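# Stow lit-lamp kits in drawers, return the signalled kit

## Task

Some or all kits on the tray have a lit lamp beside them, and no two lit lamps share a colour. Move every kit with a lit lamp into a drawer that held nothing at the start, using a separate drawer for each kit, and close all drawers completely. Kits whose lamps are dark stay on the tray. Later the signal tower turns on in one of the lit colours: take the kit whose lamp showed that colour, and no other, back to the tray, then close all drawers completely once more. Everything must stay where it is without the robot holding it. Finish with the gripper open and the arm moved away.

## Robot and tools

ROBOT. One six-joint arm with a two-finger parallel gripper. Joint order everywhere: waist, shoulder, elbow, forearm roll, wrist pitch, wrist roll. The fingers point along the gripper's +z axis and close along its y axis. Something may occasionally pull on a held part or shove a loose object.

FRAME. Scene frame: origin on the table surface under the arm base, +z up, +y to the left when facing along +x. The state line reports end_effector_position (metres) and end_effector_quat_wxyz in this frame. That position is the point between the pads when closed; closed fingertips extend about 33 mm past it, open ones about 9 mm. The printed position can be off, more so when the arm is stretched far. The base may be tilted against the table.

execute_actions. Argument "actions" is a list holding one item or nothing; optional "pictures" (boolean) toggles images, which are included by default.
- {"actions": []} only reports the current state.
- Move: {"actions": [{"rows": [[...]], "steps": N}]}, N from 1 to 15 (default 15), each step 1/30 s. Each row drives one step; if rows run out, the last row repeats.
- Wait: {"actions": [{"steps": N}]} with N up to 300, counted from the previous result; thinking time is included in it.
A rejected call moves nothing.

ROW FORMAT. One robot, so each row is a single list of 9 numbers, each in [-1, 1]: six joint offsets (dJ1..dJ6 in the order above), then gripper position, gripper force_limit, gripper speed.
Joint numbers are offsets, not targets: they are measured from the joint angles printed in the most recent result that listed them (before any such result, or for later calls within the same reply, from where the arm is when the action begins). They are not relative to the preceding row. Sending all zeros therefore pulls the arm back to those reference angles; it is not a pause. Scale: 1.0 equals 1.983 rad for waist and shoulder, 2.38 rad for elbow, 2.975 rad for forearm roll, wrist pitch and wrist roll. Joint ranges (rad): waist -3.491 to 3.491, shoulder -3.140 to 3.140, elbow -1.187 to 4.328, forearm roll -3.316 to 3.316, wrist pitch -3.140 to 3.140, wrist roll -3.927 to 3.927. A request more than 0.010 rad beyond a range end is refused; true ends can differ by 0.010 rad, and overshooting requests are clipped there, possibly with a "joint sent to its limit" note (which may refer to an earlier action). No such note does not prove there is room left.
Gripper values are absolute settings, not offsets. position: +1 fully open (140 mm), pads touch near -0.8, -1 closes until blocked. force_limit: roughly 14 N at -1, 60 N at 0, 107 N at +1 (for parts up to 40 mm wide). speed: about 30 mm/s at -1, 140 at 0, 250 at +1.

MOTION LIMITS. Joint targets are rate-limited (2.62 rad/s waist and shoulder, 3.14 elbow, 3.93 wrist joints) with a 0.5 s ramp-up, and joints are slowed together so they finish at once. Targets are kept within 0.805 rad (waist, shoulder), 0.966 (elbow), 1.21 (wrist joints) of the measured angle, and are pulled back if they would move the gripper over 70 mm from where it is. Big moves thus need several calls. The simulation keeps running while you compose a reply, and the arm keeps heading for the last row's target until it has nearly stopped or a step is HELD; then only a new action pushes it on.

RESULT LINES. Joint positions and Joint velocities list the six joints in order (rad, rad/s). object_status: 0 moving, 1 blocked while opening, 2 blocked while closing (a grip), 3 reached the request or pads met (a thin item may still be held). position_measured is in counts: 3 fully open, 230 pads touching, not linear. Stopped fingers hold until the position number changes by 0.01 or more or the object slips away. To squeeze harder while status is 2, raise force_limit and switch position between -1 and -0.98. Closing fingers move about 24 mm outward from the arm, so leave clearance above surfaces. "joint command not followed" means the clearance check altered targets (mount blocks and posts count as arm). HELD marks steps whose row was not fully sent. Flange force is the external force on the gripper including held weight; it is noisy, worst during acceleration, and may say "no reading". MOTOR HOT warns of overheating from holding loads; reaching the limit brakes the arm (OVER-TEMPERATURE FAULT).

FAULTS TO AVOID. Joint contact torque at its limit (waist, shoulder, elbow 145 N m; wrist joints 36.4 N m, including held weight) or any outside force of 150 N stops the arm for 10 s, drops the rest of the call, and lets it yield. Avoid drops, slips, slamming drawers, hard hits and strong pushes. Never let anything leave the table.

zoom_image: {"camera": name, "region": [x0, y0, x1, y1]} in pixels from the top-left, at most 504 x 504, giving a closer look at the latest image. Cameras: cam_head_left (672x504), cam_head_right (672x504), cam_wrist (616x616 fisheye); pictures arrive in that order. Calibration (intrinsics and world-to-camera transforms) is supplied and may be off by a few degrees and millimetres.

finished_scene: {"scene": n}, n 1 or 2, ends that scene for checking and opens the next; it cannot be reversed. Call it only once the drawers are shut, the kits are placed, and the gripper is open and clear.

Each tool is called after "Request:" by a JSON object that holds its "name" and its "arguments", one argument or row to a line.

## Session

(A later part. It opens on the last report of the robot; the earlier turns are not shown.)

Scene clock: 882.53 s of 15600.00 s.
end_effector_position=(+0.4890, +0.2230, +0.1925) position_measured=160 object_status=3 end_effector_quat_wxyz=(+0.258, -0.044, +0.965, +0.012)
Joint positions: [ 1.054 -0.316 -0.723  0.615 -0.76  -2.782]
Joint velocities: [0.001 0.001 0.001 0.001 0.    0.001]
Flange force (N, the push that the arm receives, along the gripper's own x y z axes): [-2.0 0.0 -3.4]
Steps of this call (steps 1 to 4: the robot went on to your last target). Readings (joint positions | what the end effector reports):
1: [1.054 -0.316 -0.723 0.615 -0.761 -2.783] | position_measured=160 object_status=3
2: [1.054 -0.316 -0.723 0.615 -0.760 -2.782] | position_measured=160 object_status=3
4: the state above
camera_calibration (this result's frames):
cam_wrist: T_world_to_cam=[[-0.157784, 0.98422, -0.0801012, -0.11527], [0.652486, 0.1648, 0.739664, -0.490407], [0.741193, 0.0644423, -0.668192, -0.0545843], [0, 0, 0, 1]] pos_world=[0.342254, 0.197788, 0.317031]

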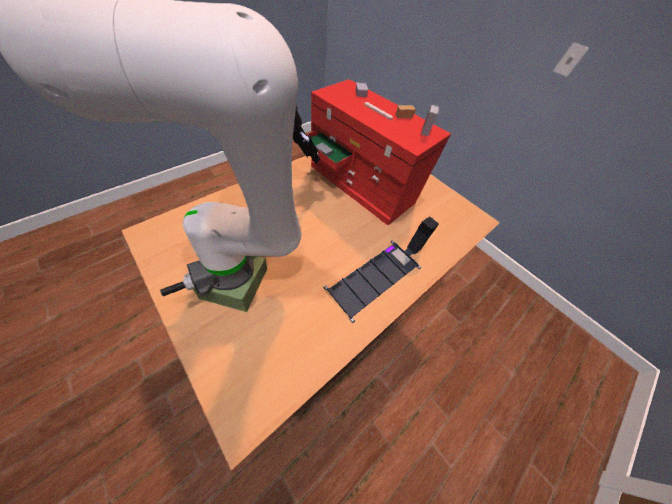

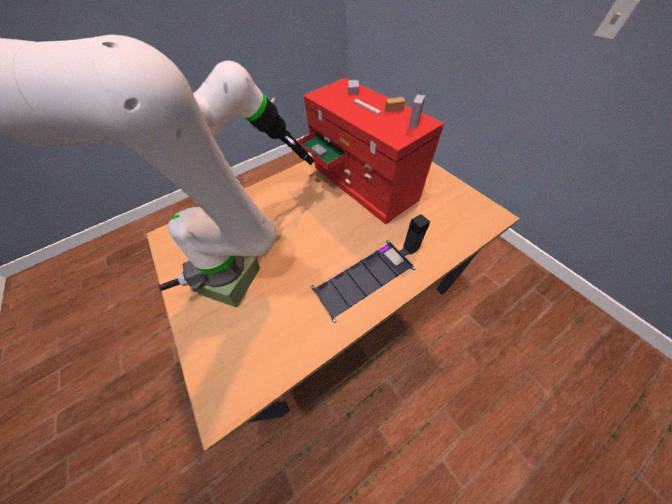

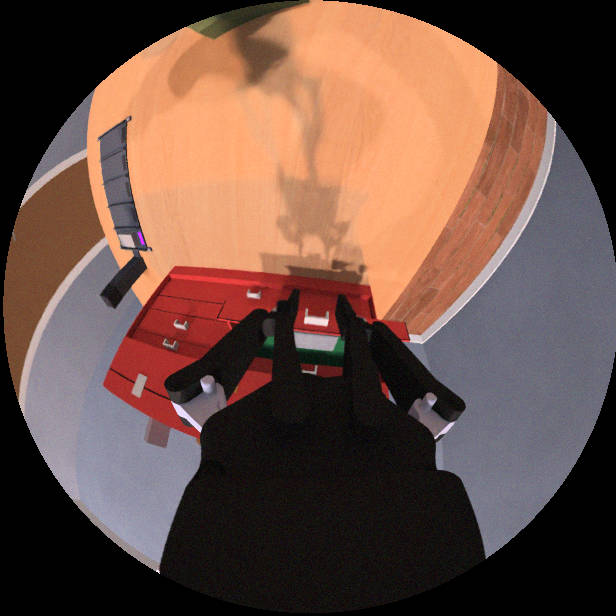

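Request:
{"name": "execute_actions", "arguments": {
  "actions": [
    {"rows":[[0,0,0,0,0,0,-1,0.1,-0.3]],"steps":11}
  ],
  "pictures": false
}}

Request:
{"name": "execute_actions", "arguments": {
  "actions": [
    {"rows":[[-0.0285,0.0326,0.0247,-0.0067,0.0116,0.0194,-1,0.1,-0.3],[-0.0285,0.0326,0.0247,-0.0067,0.0116,0.0194,-1,0.1,-0.3],[-0.0285,0.0326,0.0247,-0.0067,0.0116,0.0194,-1,0.1,-0.3],[-0.0285,0.0326,0.0247,-0.0067,0.0116,0.0194,-1,0.1,-0.3],[-0.0285,0.0326,0.0247,-0.0067,0.0116,0.0194,-1,0.1,-0.3],[-0.0524,0.063,0.0497,-0.0139,0.02,0.0374,-1,0.1,-0.3]],"steps":15}
  ],
  "pictures": false
}}

Request:
{"name": "execute_actions", "arguments": {
  "actions": [
    {"rows":[[-0.0211,0.0299,0.0262,-0.0081,0.006,0.0178,-1,0.1,-0.3],[-0.0211,0.0299,0.0262,-0.0081,0.006,0.0178,-1,0.1,-0.3],[-0.0211,0.0299,0.0262,-0.0081,0.006,0.0178,-1,0.1,-0.3],[-0.0211,0.0299,0.0262,-0.0081,0.006,0.0178,-1,0.1,-0.3],[-0.0211,0.0299,0.0262,-0.0081,0.006,0.0178,-1,0.1,-0.3],[-0.0357,0.0535,0.0482,-0.0152,0.0088,0.0318,-1,0.1,-0.3],[-0.0357,0.0535,0.0482,-0.0152,0.0088,0.0318,-1,0.1,-0.3],[-0.0357,0.0535,0.0482,-0.0152,0.0088,0.0318,-1,0.1,-0.3],[-0.0357,0.0535,0.0482,-0.0152,0.0088,0.0318,-1,0.1,-0.3],[-0.0357,0.0535,0.0482,-0.0152,0.0088,0.0318,-1,0.1,-0.3],[-0.0357,0.0535,0.0482,-0.0152,0.0088,0.0318,-1,0.1,-0.3],[-0.0369,0.0555,0.05,-0.0158,0.009,0.033,-1,0.1,-0.3],[-0.0381,0.0574,0.0519,-0.0164,0.0093,0.0341,-1,0.1,-0.3],[-0.0393,0.0594,0.0537,-0.017,0.0095,0.0353,-1,0.1,-0.3]],"steps":15}
  ],
  "pictures": false
}}

Request:
{"name": "execute_actions", "arguments": {
  "actions": [
    {"steps":7}
  ],
  "pictures": false
}}

Request:
{"name": "execute_actions", "arguments": {
  "actions": [
    {"rows":[[0,0,0,0,0,0,-0.25,0.1,-0.3],[0,0,0,0,0,0,-0.25,0.1,-0.3],[0,0,0,0,0,0,-0.25,0.1,-0.3],[0,0,0,0,0,0,-0.25,0.1,-0.3],[0,0,0,0,0,0,-0.25,0.1,-0.3],[0,0,0,0,0,0,-0.25,0.1,-0.3],[-0.0053,0.0169,-0.0229,0.019,0.0265,-0.0219,-0.25,0.1,-0.3]],"steps":15}
  ],
  "pictures": false
}}

Request:
{"name": "execute_actions", "arguments": {
  "actions": [
    {"steps":3}
  ]
}}

Request:
{"name": "zoom_image", "arguments": {
  "camera": "cam_wrist",
  "region": [260, 250, 380, 370]
}}

Scene clock: 924.37 s of 15600.00 s.
end_effector_position=(+0.4891, +0.2231, +0.1925) position_measured=194 object_status=0 end_effector_quat_wxyz=(+0.258, -0.044, +0.965, +0.012)
Joint positions: [ 1.053 -0.316 -0.723  0.615 -0.76  -2.782]
Joint velocities: [-0.     0.     0.001 -0.001  0.    -0.001]
Flange force (N, the push that the arm receives, along the gripper's own x y z axes): [-2.4 5.9 -8.0]
Steps of this call (steps 1 to 15: the robot went on to your last target; steps 16 to 90: nothing new was sent; then 38.47 s passed at rest; steps 91 to 101: all 11 steps of this action). Readings (joint positions | what the end effector reports):
91: [1.053 -0.316 -0.723 0.615 -0.760 -2.782] | position_measured=160 object_status=0
92: [1.053 -0.316 -0.723 0.615 -0.760 -2.782] | position_measured=163 object_status=0
94: [1.053 -0.316 -0.723 0.615 -0.760 -2.782] | position_measured=175 object_status=0
98: [1.053 -0.316 -0.723 0.615 -0.760 -2.782] | position_measured=194 object_status=0
101: the state above

Scene clock: 924.87 s of 15600.00 s.
end_effector_position=(+0.5405, +0.2273, +0.1930) position_measured=194 object_status=2 end_effector_quat_wxyz=(+0.259, -0.044, +0.965, +0.012)
Joint positions: [ 0.95  -0.191 -0.605  0.574 -0.701 -2.671]
Joint velocities: [-0.003  0.004  0.004 -0.002  0.001  0.003]
Flange force (N, the push that the arm receives, along the gripper's own x y z axes): [1.8 4.7 1.8]
Steps of this call (steps 1 to 15: all 15 steps of this action). Readings (joint positions | what the end effector reports):
1: [1.053 -0.316 -0.723 0.615 -0.760 -2.782] | position_measured=194 object_status=0
2: [1.050 -0.313 -0.720 0.614 -0.758 -2.779] | position_measured=194 object_status=0
4: [1.030 -0.289 -0.698 0.607 -0.745 -2.757] | position_measured=194 object_status=2
8: [0.982 -0.232 -0.646 0.588 -0.718 -2.708] | position_measured=194 object_status=2
15: the state above

Scene clock: 925.37 s of 15600.00 s.
end_effector_position=(+0.5882, +0.2311, +0.1930) position_measured=194 object_status=2 end_effector_quat_wxyz=(+0.259, -0.044, +0.965, +0.012)
Joint positions: [ 0.875 -0.079 -0.482  0.525 -0.673 -2.571]
Joint velocities: [-0.054  0.091  0.102 -0.039  0.017  0.08 ]
Flange force (N, the push that the arm receives, along the gripper's own x y z axes): [2.1 4.3 1.3]
Steps of this call (steps 1 to 15: all 15 steps of this action). Readings (joint positions | what the end effector reports):
1: [0.950 -0.191 -0.605 0.574 -0.701 -2.671] | position_measured=194 object_status=2
2: [0.947 -0.188 -0.601 0.572 -0.700 -2.668] | position_measured=194 object_status=2
4: [0.931 -0.164 -0.577 0.563 -0.693 -2.647] | position_measured=194 object_status=2
8: [0.897 -0.115 -0.523 0.542 -0.680 -2.603] | position_measured=194 object_status=2
15: the state above

Scene clock: 925.60 s of 15600.00 s.
end_effector_position=(+0.5901, +0.2312, +0.1929) position_measured=194 object_status=2 end_effector_quat_wxyz=(+0.259, -0.044, +0.965, +0.012)
Joint positions: [ 0.872 -0.074 -0.477  0.523 -0.673 -2.566]
Joint velocities: [ 0.001  0.001 -0.     0.     0.     0.001]
Flange force (N, the push that the arm receives, along the gripper's own x y z axes): [11.4 7.0 -15.6]
Steps of this call (steps 1 to 7: the robot went on to your last target). Readings (joint positions | what the end effector reports):
1: [0.873 -0.076 -0.480 0.524 -0.673 -2.568] | position_measured=194 object_status=2
2: [0.873 -0.075 -0.478 0.524 -0.673 -2.567] | position_measured=194 object_status=2
4: [0.872 -0.074 -0.477 0.523 -0.673 -2.567] | position_measured=194 object_status=2
7: the state above

Scene clock: 926.10 s of 15600.00 s.
end_effector_position=(+0.5903, +0.2312, +0.1625) position_measured=160 object_status=3 end_effector_quat_wxyz=(+0.258, -0.044, +0.965, +0.012)
Joint positions: [ 0.861 -0.041 -0.531  0.579 -0.594 -2.631]
Joint velocities: [-0.001  0.004 -0.006  0.005  0.009 -0.009]
Flange force (N, the push that the arm receives, along the gripper's own x y z axes): [-2.5 1.4 -5.2]
Steps of this call (steps 1 to 15: all 15 steps of this action). Readings (joint positions | what the end effector reports):
1: [0.872 -0.074 -0.477 0.523 -0.673 -2.566] | position_measured=194 object_status=0
2: [0.872 -0.074 -0.477 0.523 -0.672 -2.566] | position_measured=194 object_status=0
4: [0.872 -0.074 -0.477 0.523 -0.672 -2.566] | position_measured=180 object_status=0
8: [0.871 -0.071 -0.480 0.527 -0.667 -2.570] | position_measured=160 object_status=0
15: the state above

Scene clock: 926.20 s of 15600.00 s.
end_effector_position=(+0.5903, +0.2312, +0.1623) position_measured=160 object_status=3 end_effector_quat_wxyz=(+0.258, -0.044, +0.965, +0.012)
Joint positions: [ 0.861 -0.04  -0.532  0.58  -0.594 -2.631]
Joint velocities: [-0.     0.001 -0.001 -0.     0.001 -0.002]
Flange force (N, the push that the arm receives, along the gripper's own x y z axes): [-1.9 0.2 -2.1]
Steps of this call (steps 1 to 3: the robot went on to your last target). Readings (joint positions | what the end effector reports):
1: [0.861 -0.040 -0.531 0.579 -0.594 -2.631] | position_measured=160 object_status=3
2: [0.861 -0.040 -0.532 0.580 -0.594 -2.631] | position_measured=160 object_status=3
3: the state above
camera_calibration (this result's frames):
cam_wrist: T_world_to_cam=[[-0.156227, 0.984473, -0.0800371, -0.110693], [0.652703, 0.163716, 0.739714, -0.535365], [0.741331, 0.0633228, -0.668145, -0.150124], [0, 0, 0, 1]] pos_world=[0.443433, 0.206129, 0.286852]

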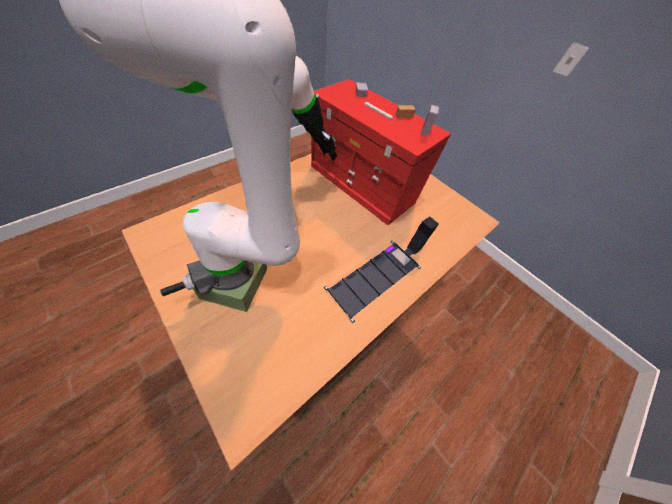

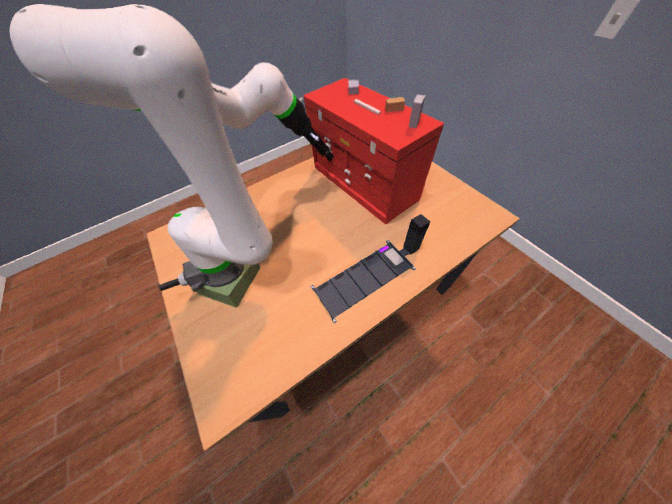

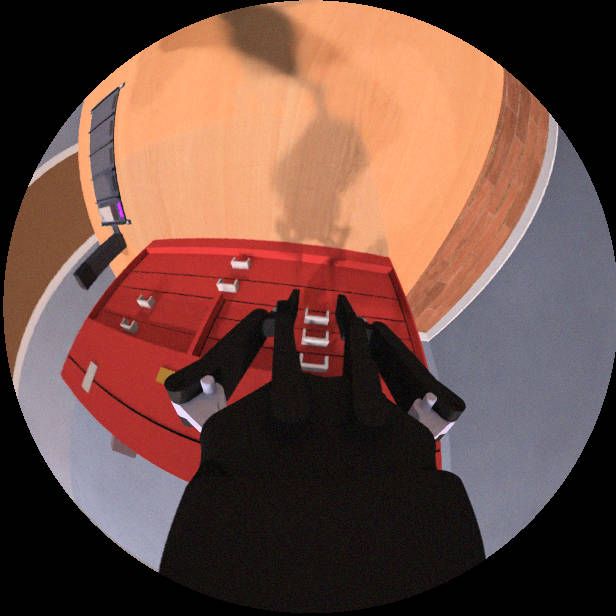

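Region (260, 250, 380, 370) of cam_wrist's 616x616 image, scaled by 4.200, with more detail than that image has.

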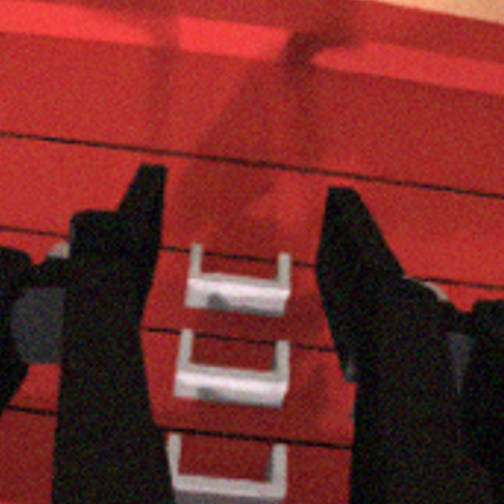

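Request:
{"name": "execute_actions", "arguments": {
  "actions": [
    {"rows":[[0,0,0,0,0,0,-1,0.3,-0.3]],"steps":13}
  ],
  "pictures": false
}}

Request:
{"name": "execute_actions", "arguments": {
  "actions": [
    {"rows":[[0.0173,-0.0287,-0.0279,0.0097,-0.0029,-0.0183,-1,0.3,-0.3],[0.0173,-0.0287,-0.0279,0.0097,-0.0029,-0.0183,-1,0.3,-0.3],[0.0173,-0.0287,-0.0279,0.0097,-0.0029,-0.0183,-1,0.3,-0.3],[0.0173,-0.0287,-0.0279,0.0097,-0.0029,-0.0183,-1,0.3,-0.3],[0.0173,-0.0287,-0.0279,0.0097,-0.0029,-0.0183,-1,0.3,-0.3],[0.0374,-0.0581,-0.0545,0.0182,-0.0083,-0.0365,-1,0.3,-0.3]],"steps":15}
  ],
  "pictures": false
}}

Request:
{"name": "execute_actions", "arguments": {
  "actions": [
    {"rows":[[0.0229,-0.03,-0.0252,0.0073,-0.0079,-0.0182,-1,0.3,-0.3],[0.0229,-0.03,-0.0252,0.0073,-0.0079,-0.0182,-1,0.3,-0.3],[0.0229,-0.03,-0.0252,0.0073,-0.0079,-0.0182,-1,0.3,-0.3],[0.0229,-0.03,-0.0252,0.0073,-0.0079,-0.0182,-1,0.3,-0.3],[0.0229,-0.03,-0.0252,0.0073,-0.0079,-0.0182,-1,0.3,-0.3],[0.0487,-0.0606,-0.0491,0.0133,-0.0183,-0.0362,-1,0.3,-0.3]],"steps":15}
  ],
  "pictures": false
}}

Request:
{"name": "execute_actions", "arguments": {
  "actions": [
    {"rows":[[0,0,0,0,0,0,-0.25,0.3,-0.3],[0,0,0,0,0,0,-0.25,0.3,-0.3],[0,0,0,0,0,0,-0.25,0.3,-0.3],[0,0,0,0,0,0,-0.25,0.3,-0.3],[0,0,0,0,0,0,-0.25,0.3,-0.3],[0,0,0,0,0,0,-0.25,0.3,-0.3],[0.0285,-0.0313,-0.0225,0.0048,-0.0129,-0.018,-0.25,0.3,-0.3]],"steps":15}
  ],
  "pictures": false
}}

Request:
{"name": "execute_actions", "arguments": {
  "actions": [
    {"rows":[[-0.2463,-0.0821,-0.0078,-0.0967,-0.1141,0.3029,0.3,0.3,0]],"steps":15}
  ],
  "pictures": false
}}

Request:
{"name": "execute_actions", "arguments": {
  "actions": [
    {"steps":19}
  ],
  "pictures": false
}}

Request:
{"name": "execute_actions", "arguments": {
  "actions": [
    {"rows":[[-0.4514,0.3952,0.3218,-0.2239,0.0466,0.3175,0.3,0.3,0]],"steps":15}
  ],
  "pictures": false
}}

Request:
{"name": "execute_actions", "arguments": {
  "actions": [
    {"steps":25}
  ]
}}

Scene clock: 952.70 s of 15600.00 s.
end_effector_position=(+0.5902, +0.2312, +0.1622) position_measured=195 object_status=0 end_effector_quat_wxyz=(+0.258, -0.044, +0.965, +0.012)
Joint positions: [ 0.861 -0.04  -0.532  0.58  -0.594 -2.631]
Joint velocities: [-0. -0. -0. -0.  0. -0.]
Flange force (N, the push that the arm receives, along the gripper's own x y z axes): [-3.3 5.2 -10.3]
Steps of this call (steps 1 to 15: the robot went on to your last target; steps 16 to 90: nothing new was sent; then 23.07 s passed at rest; steps 91 to 103: all 13 steps of this action). Readings (joint positions | what the end effector reports):
91: [0.861 -0.040 -0.532 0.580 -0.594 -2.631] | position_measured=160 object_status=0
92: [0.861 -0.040 -0.532 0.580 -0.594 -2.631] | position_measured=163 object_status=0
94: [0.861 -0.040 -0.532 0.580 -0.594 -2.631] | position_measured=175 object_status=0
98: [0.861 -0.040 -0.532 0.580 -0.594 -2.631] | position_measured=194 object_status=0
103: the state above

Scene clock: 953.20 s of 15600.00 s.
end_effector_position=(+0.5406, +0.2275, +0.1623) position_measured=195 object_status=2 end_effector_quat_wxyz=(+0.259, -0.044, +0.965, +0.012)
Joint positions: [ 0.935 -0.155 -0.661  0.634 -0.618 -2.74 ]
Joint velocities: [ 0.002 -0.004 -0.005  0.003 -0.002 -0.004]
Flange force (N, the push that the arm receives, along the gripper's own x y z axes): [-3.7 -1.1 -6.1]
Steps of this call (steps 1 to 15: all 15 steps of this action). Readings (joint positions | what the end effector reports):
1: [0.861 -0.040 -0.532 0.580 -0.594 -2.632] | position_measured=195 object_status=0
2: [0.863 -0.044 -0.535 0.582 -0.594 -2.635] | position_measured=195 object_status=0
4: [0.877 -0.067 -0.563 0.594 -0.598 -2.658] | position_measured=195 object_status=2
8: [0.909 -0.117 -0.619 0.617 -0.607 -2.704] | position_measured=195 object_status=2
15: the state above

Scene clock: 953.70 s of 15600.00 s.
end_effector_position=(+0.4907, +0.2234, +0.1622) position_measured=195 object_status=2 end_effector_quat_wxyz=(+0.258, -0.044, +0.965, +0.012)
Joint positions: [ 1.032 -0.275 -0.778  0.673 -0.672 -2.847]
Joint velocities: [ 0.004 -0.004 -0.002  0.001 -0.001 -0.003]
Flange force (N, the push that the arm receives, along the gripper's own x y z axes): [-3.5 1.4 -7.3]
Steps of this call (steps 1 to 15: all 15 steps of this action). Readings (joint positions | what the end effector reports):
1: [0.936 -0.156 -0.661 0.634 -0.618 -2.740] | position_measured=195 object_status=2
2: [0.938 -0.159 -0.665 0.635 -0.620 -2.743] | position_measured=195 object_status=2
4: [0.956 -0.182 -0.688 0.644 -0.629 -2.765] | position_measured=195 object_status=2
8: [0.997 -0.234 -0.740 0.661 -0.651 -2.811] | position_measured=195 object_status=2
15: the state above

Scene clock: 954.20 s of 15600.00 s.
end_effector_position=(+0.4666, +0.2204, +0.1621) position_measured=160 object_status=3 end_effector_quat_wxyz=(+0.259, -0.044, +0.965, +0.012)
Joint positions: [ 1.088 -0.337 -0.831  0.687 -0.711 -2.901]
Joint velocities: [ 0.005 -0.007 -0.004  0.002 -0.005 -0.007]
Flange force (N, the push that the arm receives, along the gripper's own x y z axes): [1.0 0.2 -6.8]
Steps of this call (steps 1 to 15: all 15 steps of this action). Readings (joint positions | what the end effector reports):
1: [1.032 -0.275 -0.778 0.673 -0.672 -2.847] | position_measured=195 object_status=0
2: [1.032 -0.275 -0.778 0.673 -0.672 -2.847] | position_measured=195 object_status=0
4: [1.032 -0.275 -0.778 0.673 -0.673 -2.847] | position_measured=180 object_status=0
8: [1.034 -0.278 -0.780 0.674 -0.674 -2.850] | position_measured=160 object_status=0
15: the state above

Scene clock: 954.70 s of 15600.00 s.
end_effector_position=(+0.4530, +0.0545, +0.1592) position_measured=91 object_status=0 end_effector_quat_wxyz=(+0.200, -0.073, +0.972, -0.101)
Joint positions: [ 0.846 -0.418 -0.84   0.544 -0.879 -2.454]
Joint velocities: [-0.617 -0.204 -0.023 -0.358 -0.424  1.127]
Flange force (N, the push that the arm receives, along the gripper's own x y z axes): [0.8 1.4 -2.1]
Steps of this call (steps 1 to 15: all 15 steps of this action). Readings (joint positions | what the end effector reports):
1: [1.088 -0.337 -0.831 0.687 -0.711 -2.901] | position_measured=160 object_status=0
2: [1.086 -0.338 -0.831 0.686 -0.713 -2.896] | position_measured=156 object_status=0
4: [1.066 -0.345 -0.832 0.673 -0.726 -2.860] | position_measured=141 object_status=0
8: [0.988 -0.371 -0.835 0.627 -0.781 -2.716] | position_measured=110 object_status=0
15: the state above

Scene clock: 955.33 s of 15600.00 s.
end_effector_position=(+0.3807, -0.0751, +0.1560) position_measured=91 object_status=3 end_effector_quat_wxyz=(+0.098, -0.114, +0.976, -0.158)
Joint positions: [ 0.6  -0.5  -0.85  0.4  -1.05 -2.  ]
Joint velocities: [-0.    -0.     0.    -0.    -0.     0.001]
Flange force (N, the push that the arm receives, along the gripper's own x y z axes): [-0.3 -0.7 -3.8]
Steps of this call (steps 1 to 19: the robot went on to your last target). Readings (joint positions | what the end effector reports):
1: [0.825 -0.425 -0.841 0.531 -0.894 -2.415] | position_measured=91 object_status=0
2: [0.804 -0.432 -0.842 0.519 -0.908 -2.376] | position_measured=91 object_status=3
4: [0.761 -0.446 -0.844 0.494 -0.938 -2.297] | position_measured=91 object_status=3
8: [0.674 -0.475 -0.847 0.443 -0.999 -2.136] | position_measured=91 object_status=3
19: the state above

Scene clock: 955.83 s of 15600.00 s.
end_effector_position=(+0.4564, -0.1284, +0.1398) position_measured=91 object_status=3 end_effector_quat_wxyz=(+0.063, -0.058, +0.994, -0.067)
Joint positions: [ 0.17  -0.114 -0.472  0.072 -0.979 -1.534]
Joint velocities: [-1.052  0.899  0.876 -0.759  0.15   1.075]
Flange force (N, the push that the arm receives, along the gripper's own x y z axes): [-7.7 1.2 -3.4]
Steps of this call (steps 1 to 15: all 15 steps of this action). Readings (joint positions | what the end effector reports):
1: [0.599 -0.500 -0.850 0.400 -1.050 -1.999] | position_measured=91 object_status=3
2: [0.596 -0.497 -0.847 0.396 -1.049 -1.995] | position_measured=91 object_status=3
4: [0.572 -0.473 -0.824 0.377 -1.043 -1.967] | position_measured=91 object_status=3
8: [0.455 -0.360 -0.713 0.281 -1.020 -1.831] | position_measured=91 object_status=3
15: the state above

Scene clock: 956.67 s of 15600.00 s.
end_effector_position=(+0.5375, -0.2975, +0.0996) position_measured=91 object_status=3 end_effector_quat_wxyz=(+0.130, +0.018, +0.991, -0.002)
Joint positions: [-0.295  0.284 -0.084 -0.266 -0.911 -1.055]
Joint velocities: [-0.001  0.     0.     0.001  0.     0.001]
Flange force (N, the push that the arm receives, along the gripper's own x y z axes): [-0.7 0.9 -3.5]
Steps of this call (steps 1 to 25: the robot went on to your last target). Readings (joint positions | what the end effector reports):
1: [0.135 -0.084 -0.443 0.046 -0.973 -1.498] | position_measured=91 object_status=3
2: [0.101 -0.055 -0.414 0.022 -0.969 -1.463] | position_measured=91 object_status=3
4: [0.036 0.001 -0.360 -0.026 -0.959 -1.396] | position_measured=91 object_status=3
8: [-0.086 0.105 -0.258 -0.114 -0.942 -1.271] | position_measured=91 object_status=3
25: the state above
camera_calibration (this result's frames):
cam_wrist: T_world_to_cam=[[-0.0488958, 0.997053, -0.0591161, 0.340461], [0.836956, 0.0732011, 0.542352, -0.474341], [0.545081, -0.0229588, -0.838069, -0.0227102], [0, 0, 0, 1]] pos_world=[0.426029, -0.305257, 0.258354]

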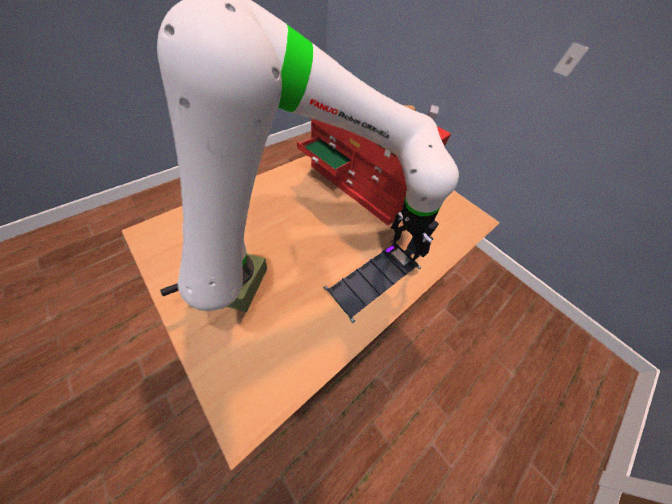

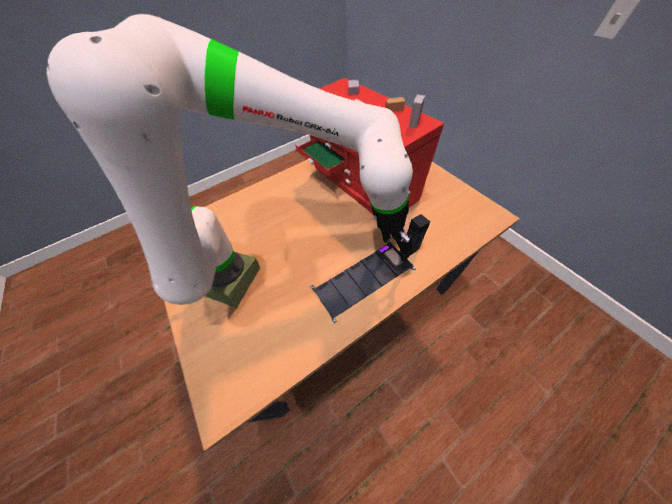

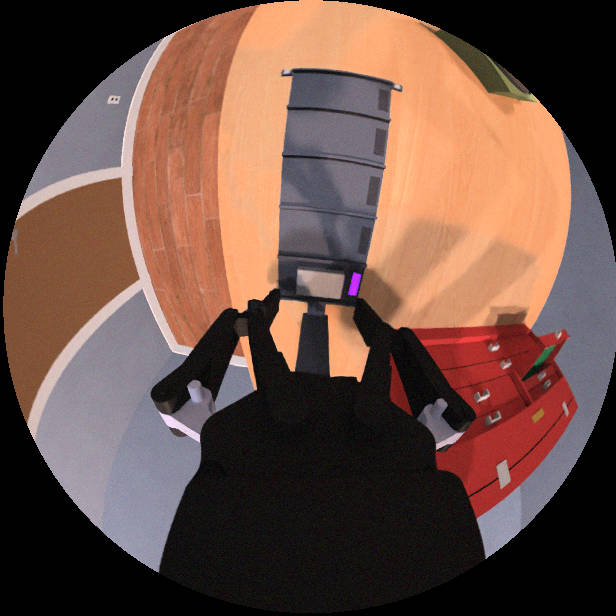

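Request:
{"name": "execute_actions", "arguments": {
  "actions": [
    {"rows":[[0.0073,0.0399,-0.0203,-0.009,0.0423,0.011,0.3,0.3,0]],"steps":12}
  ],
  "pictures": false
}}

Request:
{"name": "execute_actions", "arguments": {
  "actions": [
    {"rows":[[0,0,0,0,0,0,-1,0.3,-0.3]],"steps":13}
  ],
  "pictures": false
}}

Request:
{"name": "execute_actions", "arguments": {
  "actions": [
    {"rows":[[-0.006,-0.0399,0.0203,0.009,-0.0423,-0.011,-1,0.3,-0.3],[-0.006,-0.0399,0.0203,0.009,-0.0423,-0.011,-1,0.3,-0.3],[-0.006,-0.0399,0.0203,0.009,-0.0423,-0.011,-1,0.3,-0.3],[-0.006,-0.0399,0.0203,0.009,-0.0423,-0.011,-1,0.3,-0.3],[-0.006,-0.0399,0.0203,0.009,-0.0423,-0.011,-1,0.3,-0.3],[0.1022,-0.284,-0.0284,0.048,-0.1394,-0.0598,-1,0.3,-0.3]],"steps":15}
  ],
  "pictures": false
}}

Request:
{"name": "execute_actions", "arguments": {
  "actions": [
    {"steps":19}
  ],
  "pictures": false
}}

Request:
{"name": "execute_actions", "arguments": {
  "actions": [
    {"rows":[[0.3504,0.0746,0.0275,0.0827,0.0198,-0.2654,-1,0.3,-0.3],[0.3504,0.0746,0.0275,0.0827,0.0198,-0.2654,-1,0.3,-0.3],[0.3504,0.0746,0.0275,0.0827,0.0198,-0.2654,-1,0.3,-0.3],[0.3504,0.0746,0.0275,0.0827,0.0198,-0.2654,-1,0.3,-0.3],[0.3504,0.0746,0.0275,0.0827,0.0198,-0.2654,-1,0.3,-0.3],[0.3504,0.0746,0.0275,0.0827,0.0198,-0.2654,-1,0.3,-0.3],[0.3504,0.0746,0.0275,0.0827,0.0198,-0.2654,-1,0.3,-0.3],[0.3504,0.0746,0.0275,0.0827,0.0198,-0.2654,-1,0.3,-0.3],[0.461,0.0981,0.0362,0.1088,0.0261,-0.3492,-1,0.3,-0.3]],"steps":15}
  ],
  "pictures": false
}}

Request:
{"name": "execute_actions", "arguments": {
  "actions": [
    {"steps":28}
  ]
}}

Scene clock: 971.80 s of 15600.00 s.
end_effector_position=(+0.5384, -0.2962, +0.0380) position_measured=91 object_status=3 end_effector_quat_wxyz=(+0.130, +0.017, +0.991, -0.002)
Joint positions: [-0.281  0.363 -0.132 -0.293 -0.786 -1.022]
Joint velocities: [ 0.002  0.003 -0.001 -0.001  0.003  0.001]
Flange force (N, the push that the arm receives, along the gripper's own x y z axes): [-0.7 2.0 -5.5]
Steps of this call (steps 1 to 30: the robot went on to your last target; steps 31 to 90: nothing new was sent; then 11.73 s passed at rest; steps 91 to 102: all 12 steps of this action). Readings (joint positions | what the end effector reports):
91: [-0.296 0.284 -0.084 -0.266 -0.911 -1.055] | position_measured=91 object_status=3
92: [-0.295 0.287 -0.085 -0.267 -0.906 -1.054] | position_measured=91 object_status=3
94: [-0.291 0.310 -0.099 -0.275 -0.870 -1.044] | position_measured=91 object_status=3
98: [-0.281 0.361 -0.131 -0.292 -0.790 -1.023] | position_measured=91 object_status=3
102: the state above

Scene clock: 972.23 s of 15600.00 s.
end_effector_position=(+0.5384, -0.2962, +0.0379) position_measured=134 object_status=0 end_effector_quat_wxyz=(+0.130, +0.017, +0.991, -0.002)
Joint positions: [-0.281  0.363 -0.132 -0.293 -0.786 -1.022]
Joint velocities: [ 0. -0. -0. -0.  0. -0.]
Flange force (N, the push that the arm receives, along the gripper's own x y z axes): [0.4 5.8 -37.6]
Steps of this call (steps 1 to 13: all 13 steps of this action). Readings (joint positions | what the end effector reports):
1: [-0.281 0.363 -0.132 -0.293 -0.786 -1.022] | position_measured=91 object_status=0
2: [-0.281 0.363 -0.132 -0.293 -0.786 -1.022] | position_measured=94 object_status=0
4: [-0.281 0.363 -0.132 -0.293 -0.786 -1.022] | position_measured=106 object_status=0
8: [-0.281 0.363 -0.132 -0.293 -0.786 -1.022] | position_measured=129 object_status=0
13: the state above

Scene clock: 972.73 s of 15600.00 s.
end_effector_position=(+0.5259, -0.2370, +0.1821) position_measured=134 object_status=2 end_effector_quat_wxyz=(+0.139, -0.021, +0.990, -0.008)
Joint positions: [-0.207  0.082 -0.132 -0.218 -1.024 -1.115]
Joint velocities: [ 0.356 -0.782 -0.188  0.188 -0.486 -0.236]
Flange force (N, the push that the arm receives, along the gripper's own x y z axes): [-5.0 3.7 0.7]
Steps of this call (steps 1 to 15: all 15 steps of this action). Readings (joint positions | what the end effector reports):
1: [-0.281 0.363 -0.132 -0.293 -0.786 -1.022] | position_measured=134 object_status=2
2: [-0.281 0.360 -0.131 -0.293 -0.791 -1.023] | position_measured=134 object_status=2
4: [-0.285 0.338 -0.117 -0.285 -0.827 -1.033] | position_measured=134 object_status=2
8: [-0.287 0.264 -0.091 -0.262 -0.912 -1.060] | position_measured=134 object_status=2
15: the state above

Scene clock: 973.37 s of 15600.00 s.
end_effector_position=(+0.4735, -0.1609, +0.2766) position_measured=134 object_status=2 end_effector_quat_wxyz=(+0.144, -0.070, +0.987, -0.017)
Joint positions: [-0.078 -0.2   -0.2   -0.15  -1.2   -1.2  ]
Joint velocities: [ 0.    -0.001  0.     0.    -0.001 -0.   ]
Flange force (N, the push that the arm receives, along the gripper's own x y z axes): [-1.1 0.3 -1.8]
Steps of this call (steps 1 to 19: the robot went on to your last target). Readings (joint positions | what the end effector reports):
1: [-0.195 0.055 -0.138 -0.212 -1.041 -1.123] | position_measured=134 object_status=2
2: [-0.183 0.028 -0.145 -0.206 -1.058 -1.131] | position_measured=134 object_status=2
4: [-0.158 -0.026 -0.158 -0.192 -1.091 -1.147] | position_measured=134 object_status=2
8: [-0.109 -0.134 -0.184 -0.166 -1.159 -1.180] | position_measured=134 object_status=2
19: the state above

Scene clock: 973.87 s of 15600.00 s.
end_effector_position=(+0.5382, -0.0360, +0.2585) position_measured=134 object_status=2 end_effector_quat_wxyz=(+0.125, -0.057, +0.991, -0.008)
Joint positions: [ 0.269 -0.125 -0.165 -0.027 -1.169 -1.595]
Joint velocities: [ 0.858  0.181  0.079  0.302  0.07  -0.969]
Flange force (N, the push that the arm receives, along the gripper's own x y z axes): [-5.3 -0.6 -2.4]
Steps of this call (steps 1 to 15: all 15 steps of this action). Readings (joint positions | what the end effector reports):
1: [-0.078 -0.200 -0.200 -0.150 -1.200 -1.200] | position_measured=134 object_status=2
2: [-0.075 -0.199 -0.199 -0.149 -1.200 -1.204] | position_measured=134 object_status=2
4: [-0.051 -0.193 -0.195 -0.141 -1.196 -1.231] | position_measured=134 object_status=2
8: [0.060 -0.169 -0.184 -0.101 -1.186 -1.357] | position_measured=134 object_status=2
15: the state above

Scene clock: 974.80 s of 15600.00 s.
end_effector_position=(+0.5576, +0.2284, +0.2382) position_measured=134 object_status=2 end_effector_quat_wxyz=(+0.130, -0.045, +0.990, +0.006)
Joint positions: [ 0.836 -0.006 -0.113  0.173 -1.123 -2.239]
Joint velocities: [ 0.001  0.    -0.001 -0.001  0.    -0.001]
Flange force (N, the push that the arm receives, along the gripper's own x y z axes): [0.2 0.5 -2.4]
Steps of this call (steps 1 to 28: the robot went on to your last target). Readings (joint positions | what the end effector reports):
1: [0.298 -0.119 -0.163 -0.017 -1.167 -1.628] | position_measured=134 object_status=2
2: [0.327 -0.113 -0.160 -0.007 -1.164 -1.660] | position_measured=134 object_status=2
4: [0.384 -0.101 -0.155 0.013 -1.160 -1.725] | position_measured=134 object_status=2
8: [0.496 -0.077 -0.145 0.053 -1.150 -1.852] | position_measured=134 object_status=2
28: the state above
camera_calibration (this result's frames):
cam_wrist: T_world_to_cam=[[-0.174456, 0.982873, -0.0593728, -0.101424], [0.820705, 0.178459, 0.542767, -0.619875], [0.544067, 0.0459614, -0.837782, 0.0793826], [0, 0, 0, 1]] pos_world=[0.447851, 0.20666, 0.396931]

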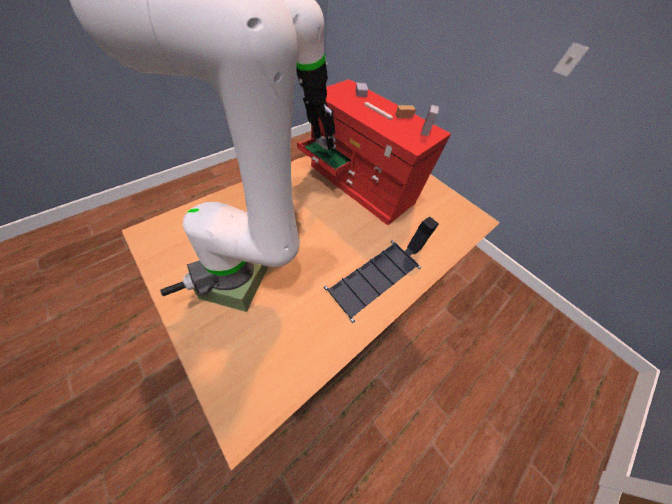

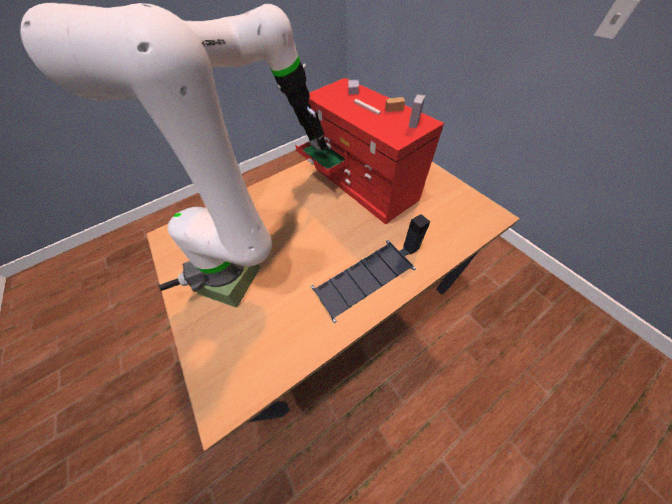

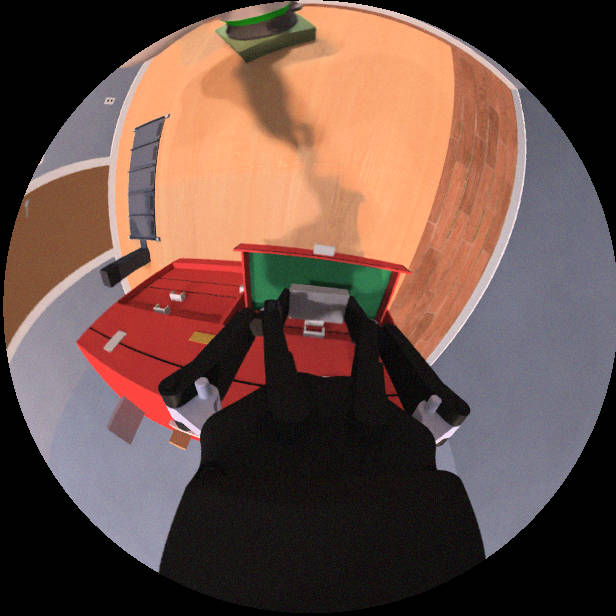

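Request:
{"name": "execute_actions", "arguments": {
  "actions": [
    {"rows":[[-0.0009,0.0184,-0.0433,0.0048,0.046,-0.0089,-1,0.3,-0.3]],"steps":13}
  ],
  "pictures": false
}}

Request:
{"name": "execute_actions", "arguments": {
  "actions": [
    {"rows":[[0,0.0008,-0.0014,0.0002,0.0016,-0.0003,-1,0.3,-0.3]],"steps":7}
  ],
  "pictures": false
}}

Request:
{"name": "execute_actions", "arguments": {
  "actions": [
    {"rows":[[0,0.0004,-0.0007,0.0001,0.0008,-0.0002,-1,0.3,-0.3]],"steps":7}
  ],
  "pictures": false
}}

Scene clock: 979.27 s of 15600.00 s.
end_effector_position=(+0.5577, +0.2282, +0.1799) position_measured=134 object_status=2 end_effector_quat_wxyz=(+0.130, -0.045, +0.990, +0.006)
Joint positions: [ 0.834  0.031 -0.216  0.188 -0.986 -2.265]
Joint velocities: [-0.001  0.002 -0.003  0.001  0.001  0.001]
Flange force (N, the push that the arm receives, along the gripper's own x y z axes): [-2.7 1.4 -2.4]
Steps of this call (steps 1 to 30: the robot went on to your last target; steps 31 to 90: nothing new was sent; then 1.03 s passed at rest; steps 91 to 103: all 13 steps of this action). Readings (joint positions | what the end effector reports):
91: [0.836 -0.005 -0.113 0.173 -1.122 -2.239] | position_measured=134 object_status=2
92: [0.836 -0.004 -0.116 0.174 -1.117 -2.240] | position_measured=134 object_status=2
94: [0.836 0.005 -0.143 0.178 -1.081 -2.247] | position_measured=134 object_status=2
98: [0.834 0.029 -0.212 0.187 -0.992 -2.264] | position_measured=134 object_status=2
103: the state above

Scene clock: 979.50 s of 15600.00 s.
end_effector_position=(+0.5577, +0.2282, +0.1779) position_measured=134 object_status=2 end_effector_quat_wxyz=(+0.130, -0.045, +0.990, +0.006)
Joint positions: [ 0.834  0.032 -0.22   0.188 -0.981 -2.266]
Joint velocities: [ 0.001  0.001 -0.001 -0.001  0.002 -0.   ]
Flange force (N, the push that the arm receives, along the gripper's own x y z axes): [-3.0 0.6 -7.7]
Steps of this call (steps 1 to 7: all 7 steps of this action). Readings (joint positions | what the end effector reports):
1: [0.834 0.031 -0.216 0.188 -0.986 -2.265] | position_measured=134 object_status=2
2: [0.834 0.031 -0.218 0.188 -0.984 -2.266] | position_measured=134 object_status=2
4: [0.834 0.032 -0.219 0.188 -0.982 -2.266] | position_measured=134 object_status=2
7: the state above

Scene clock: 979.73 s of 15600.00 s.
end_effector_position=(+0.5577, +0.2283, +0.1770) position_measured=134 object_status=2 end_effector_quat_wxyz=(+0.130, -0.045, +0.990, +0.006)
Joint positions: [ 0.834  0.033 -0.221  0.189 -0.979 -2.267]
Joint velocities: [ 0.     0.001 -0.001 -0.003  0.    -0.   ]
Flange force (N, the push that the arm receives, along the gripper's own x y z axes): [-4.9 -0.2 -22.1]
Steps of this call (steps 1 to 7: all 7 steps of this action). Readings (joint positions | what the end effector reports):
1: [0.834 0.032 -0.220 0.188 -0.981 -2.266] | position_measured=134 object_status=2
2: [0.834 0.033 -0.220 0.189 -0.980 -2.267] | position_measured=134 object_status=2
4: [0.834 0.033 -0.221 0.189 -0.979 -2.267] | position_measured=134 object_status=2
7: the state above


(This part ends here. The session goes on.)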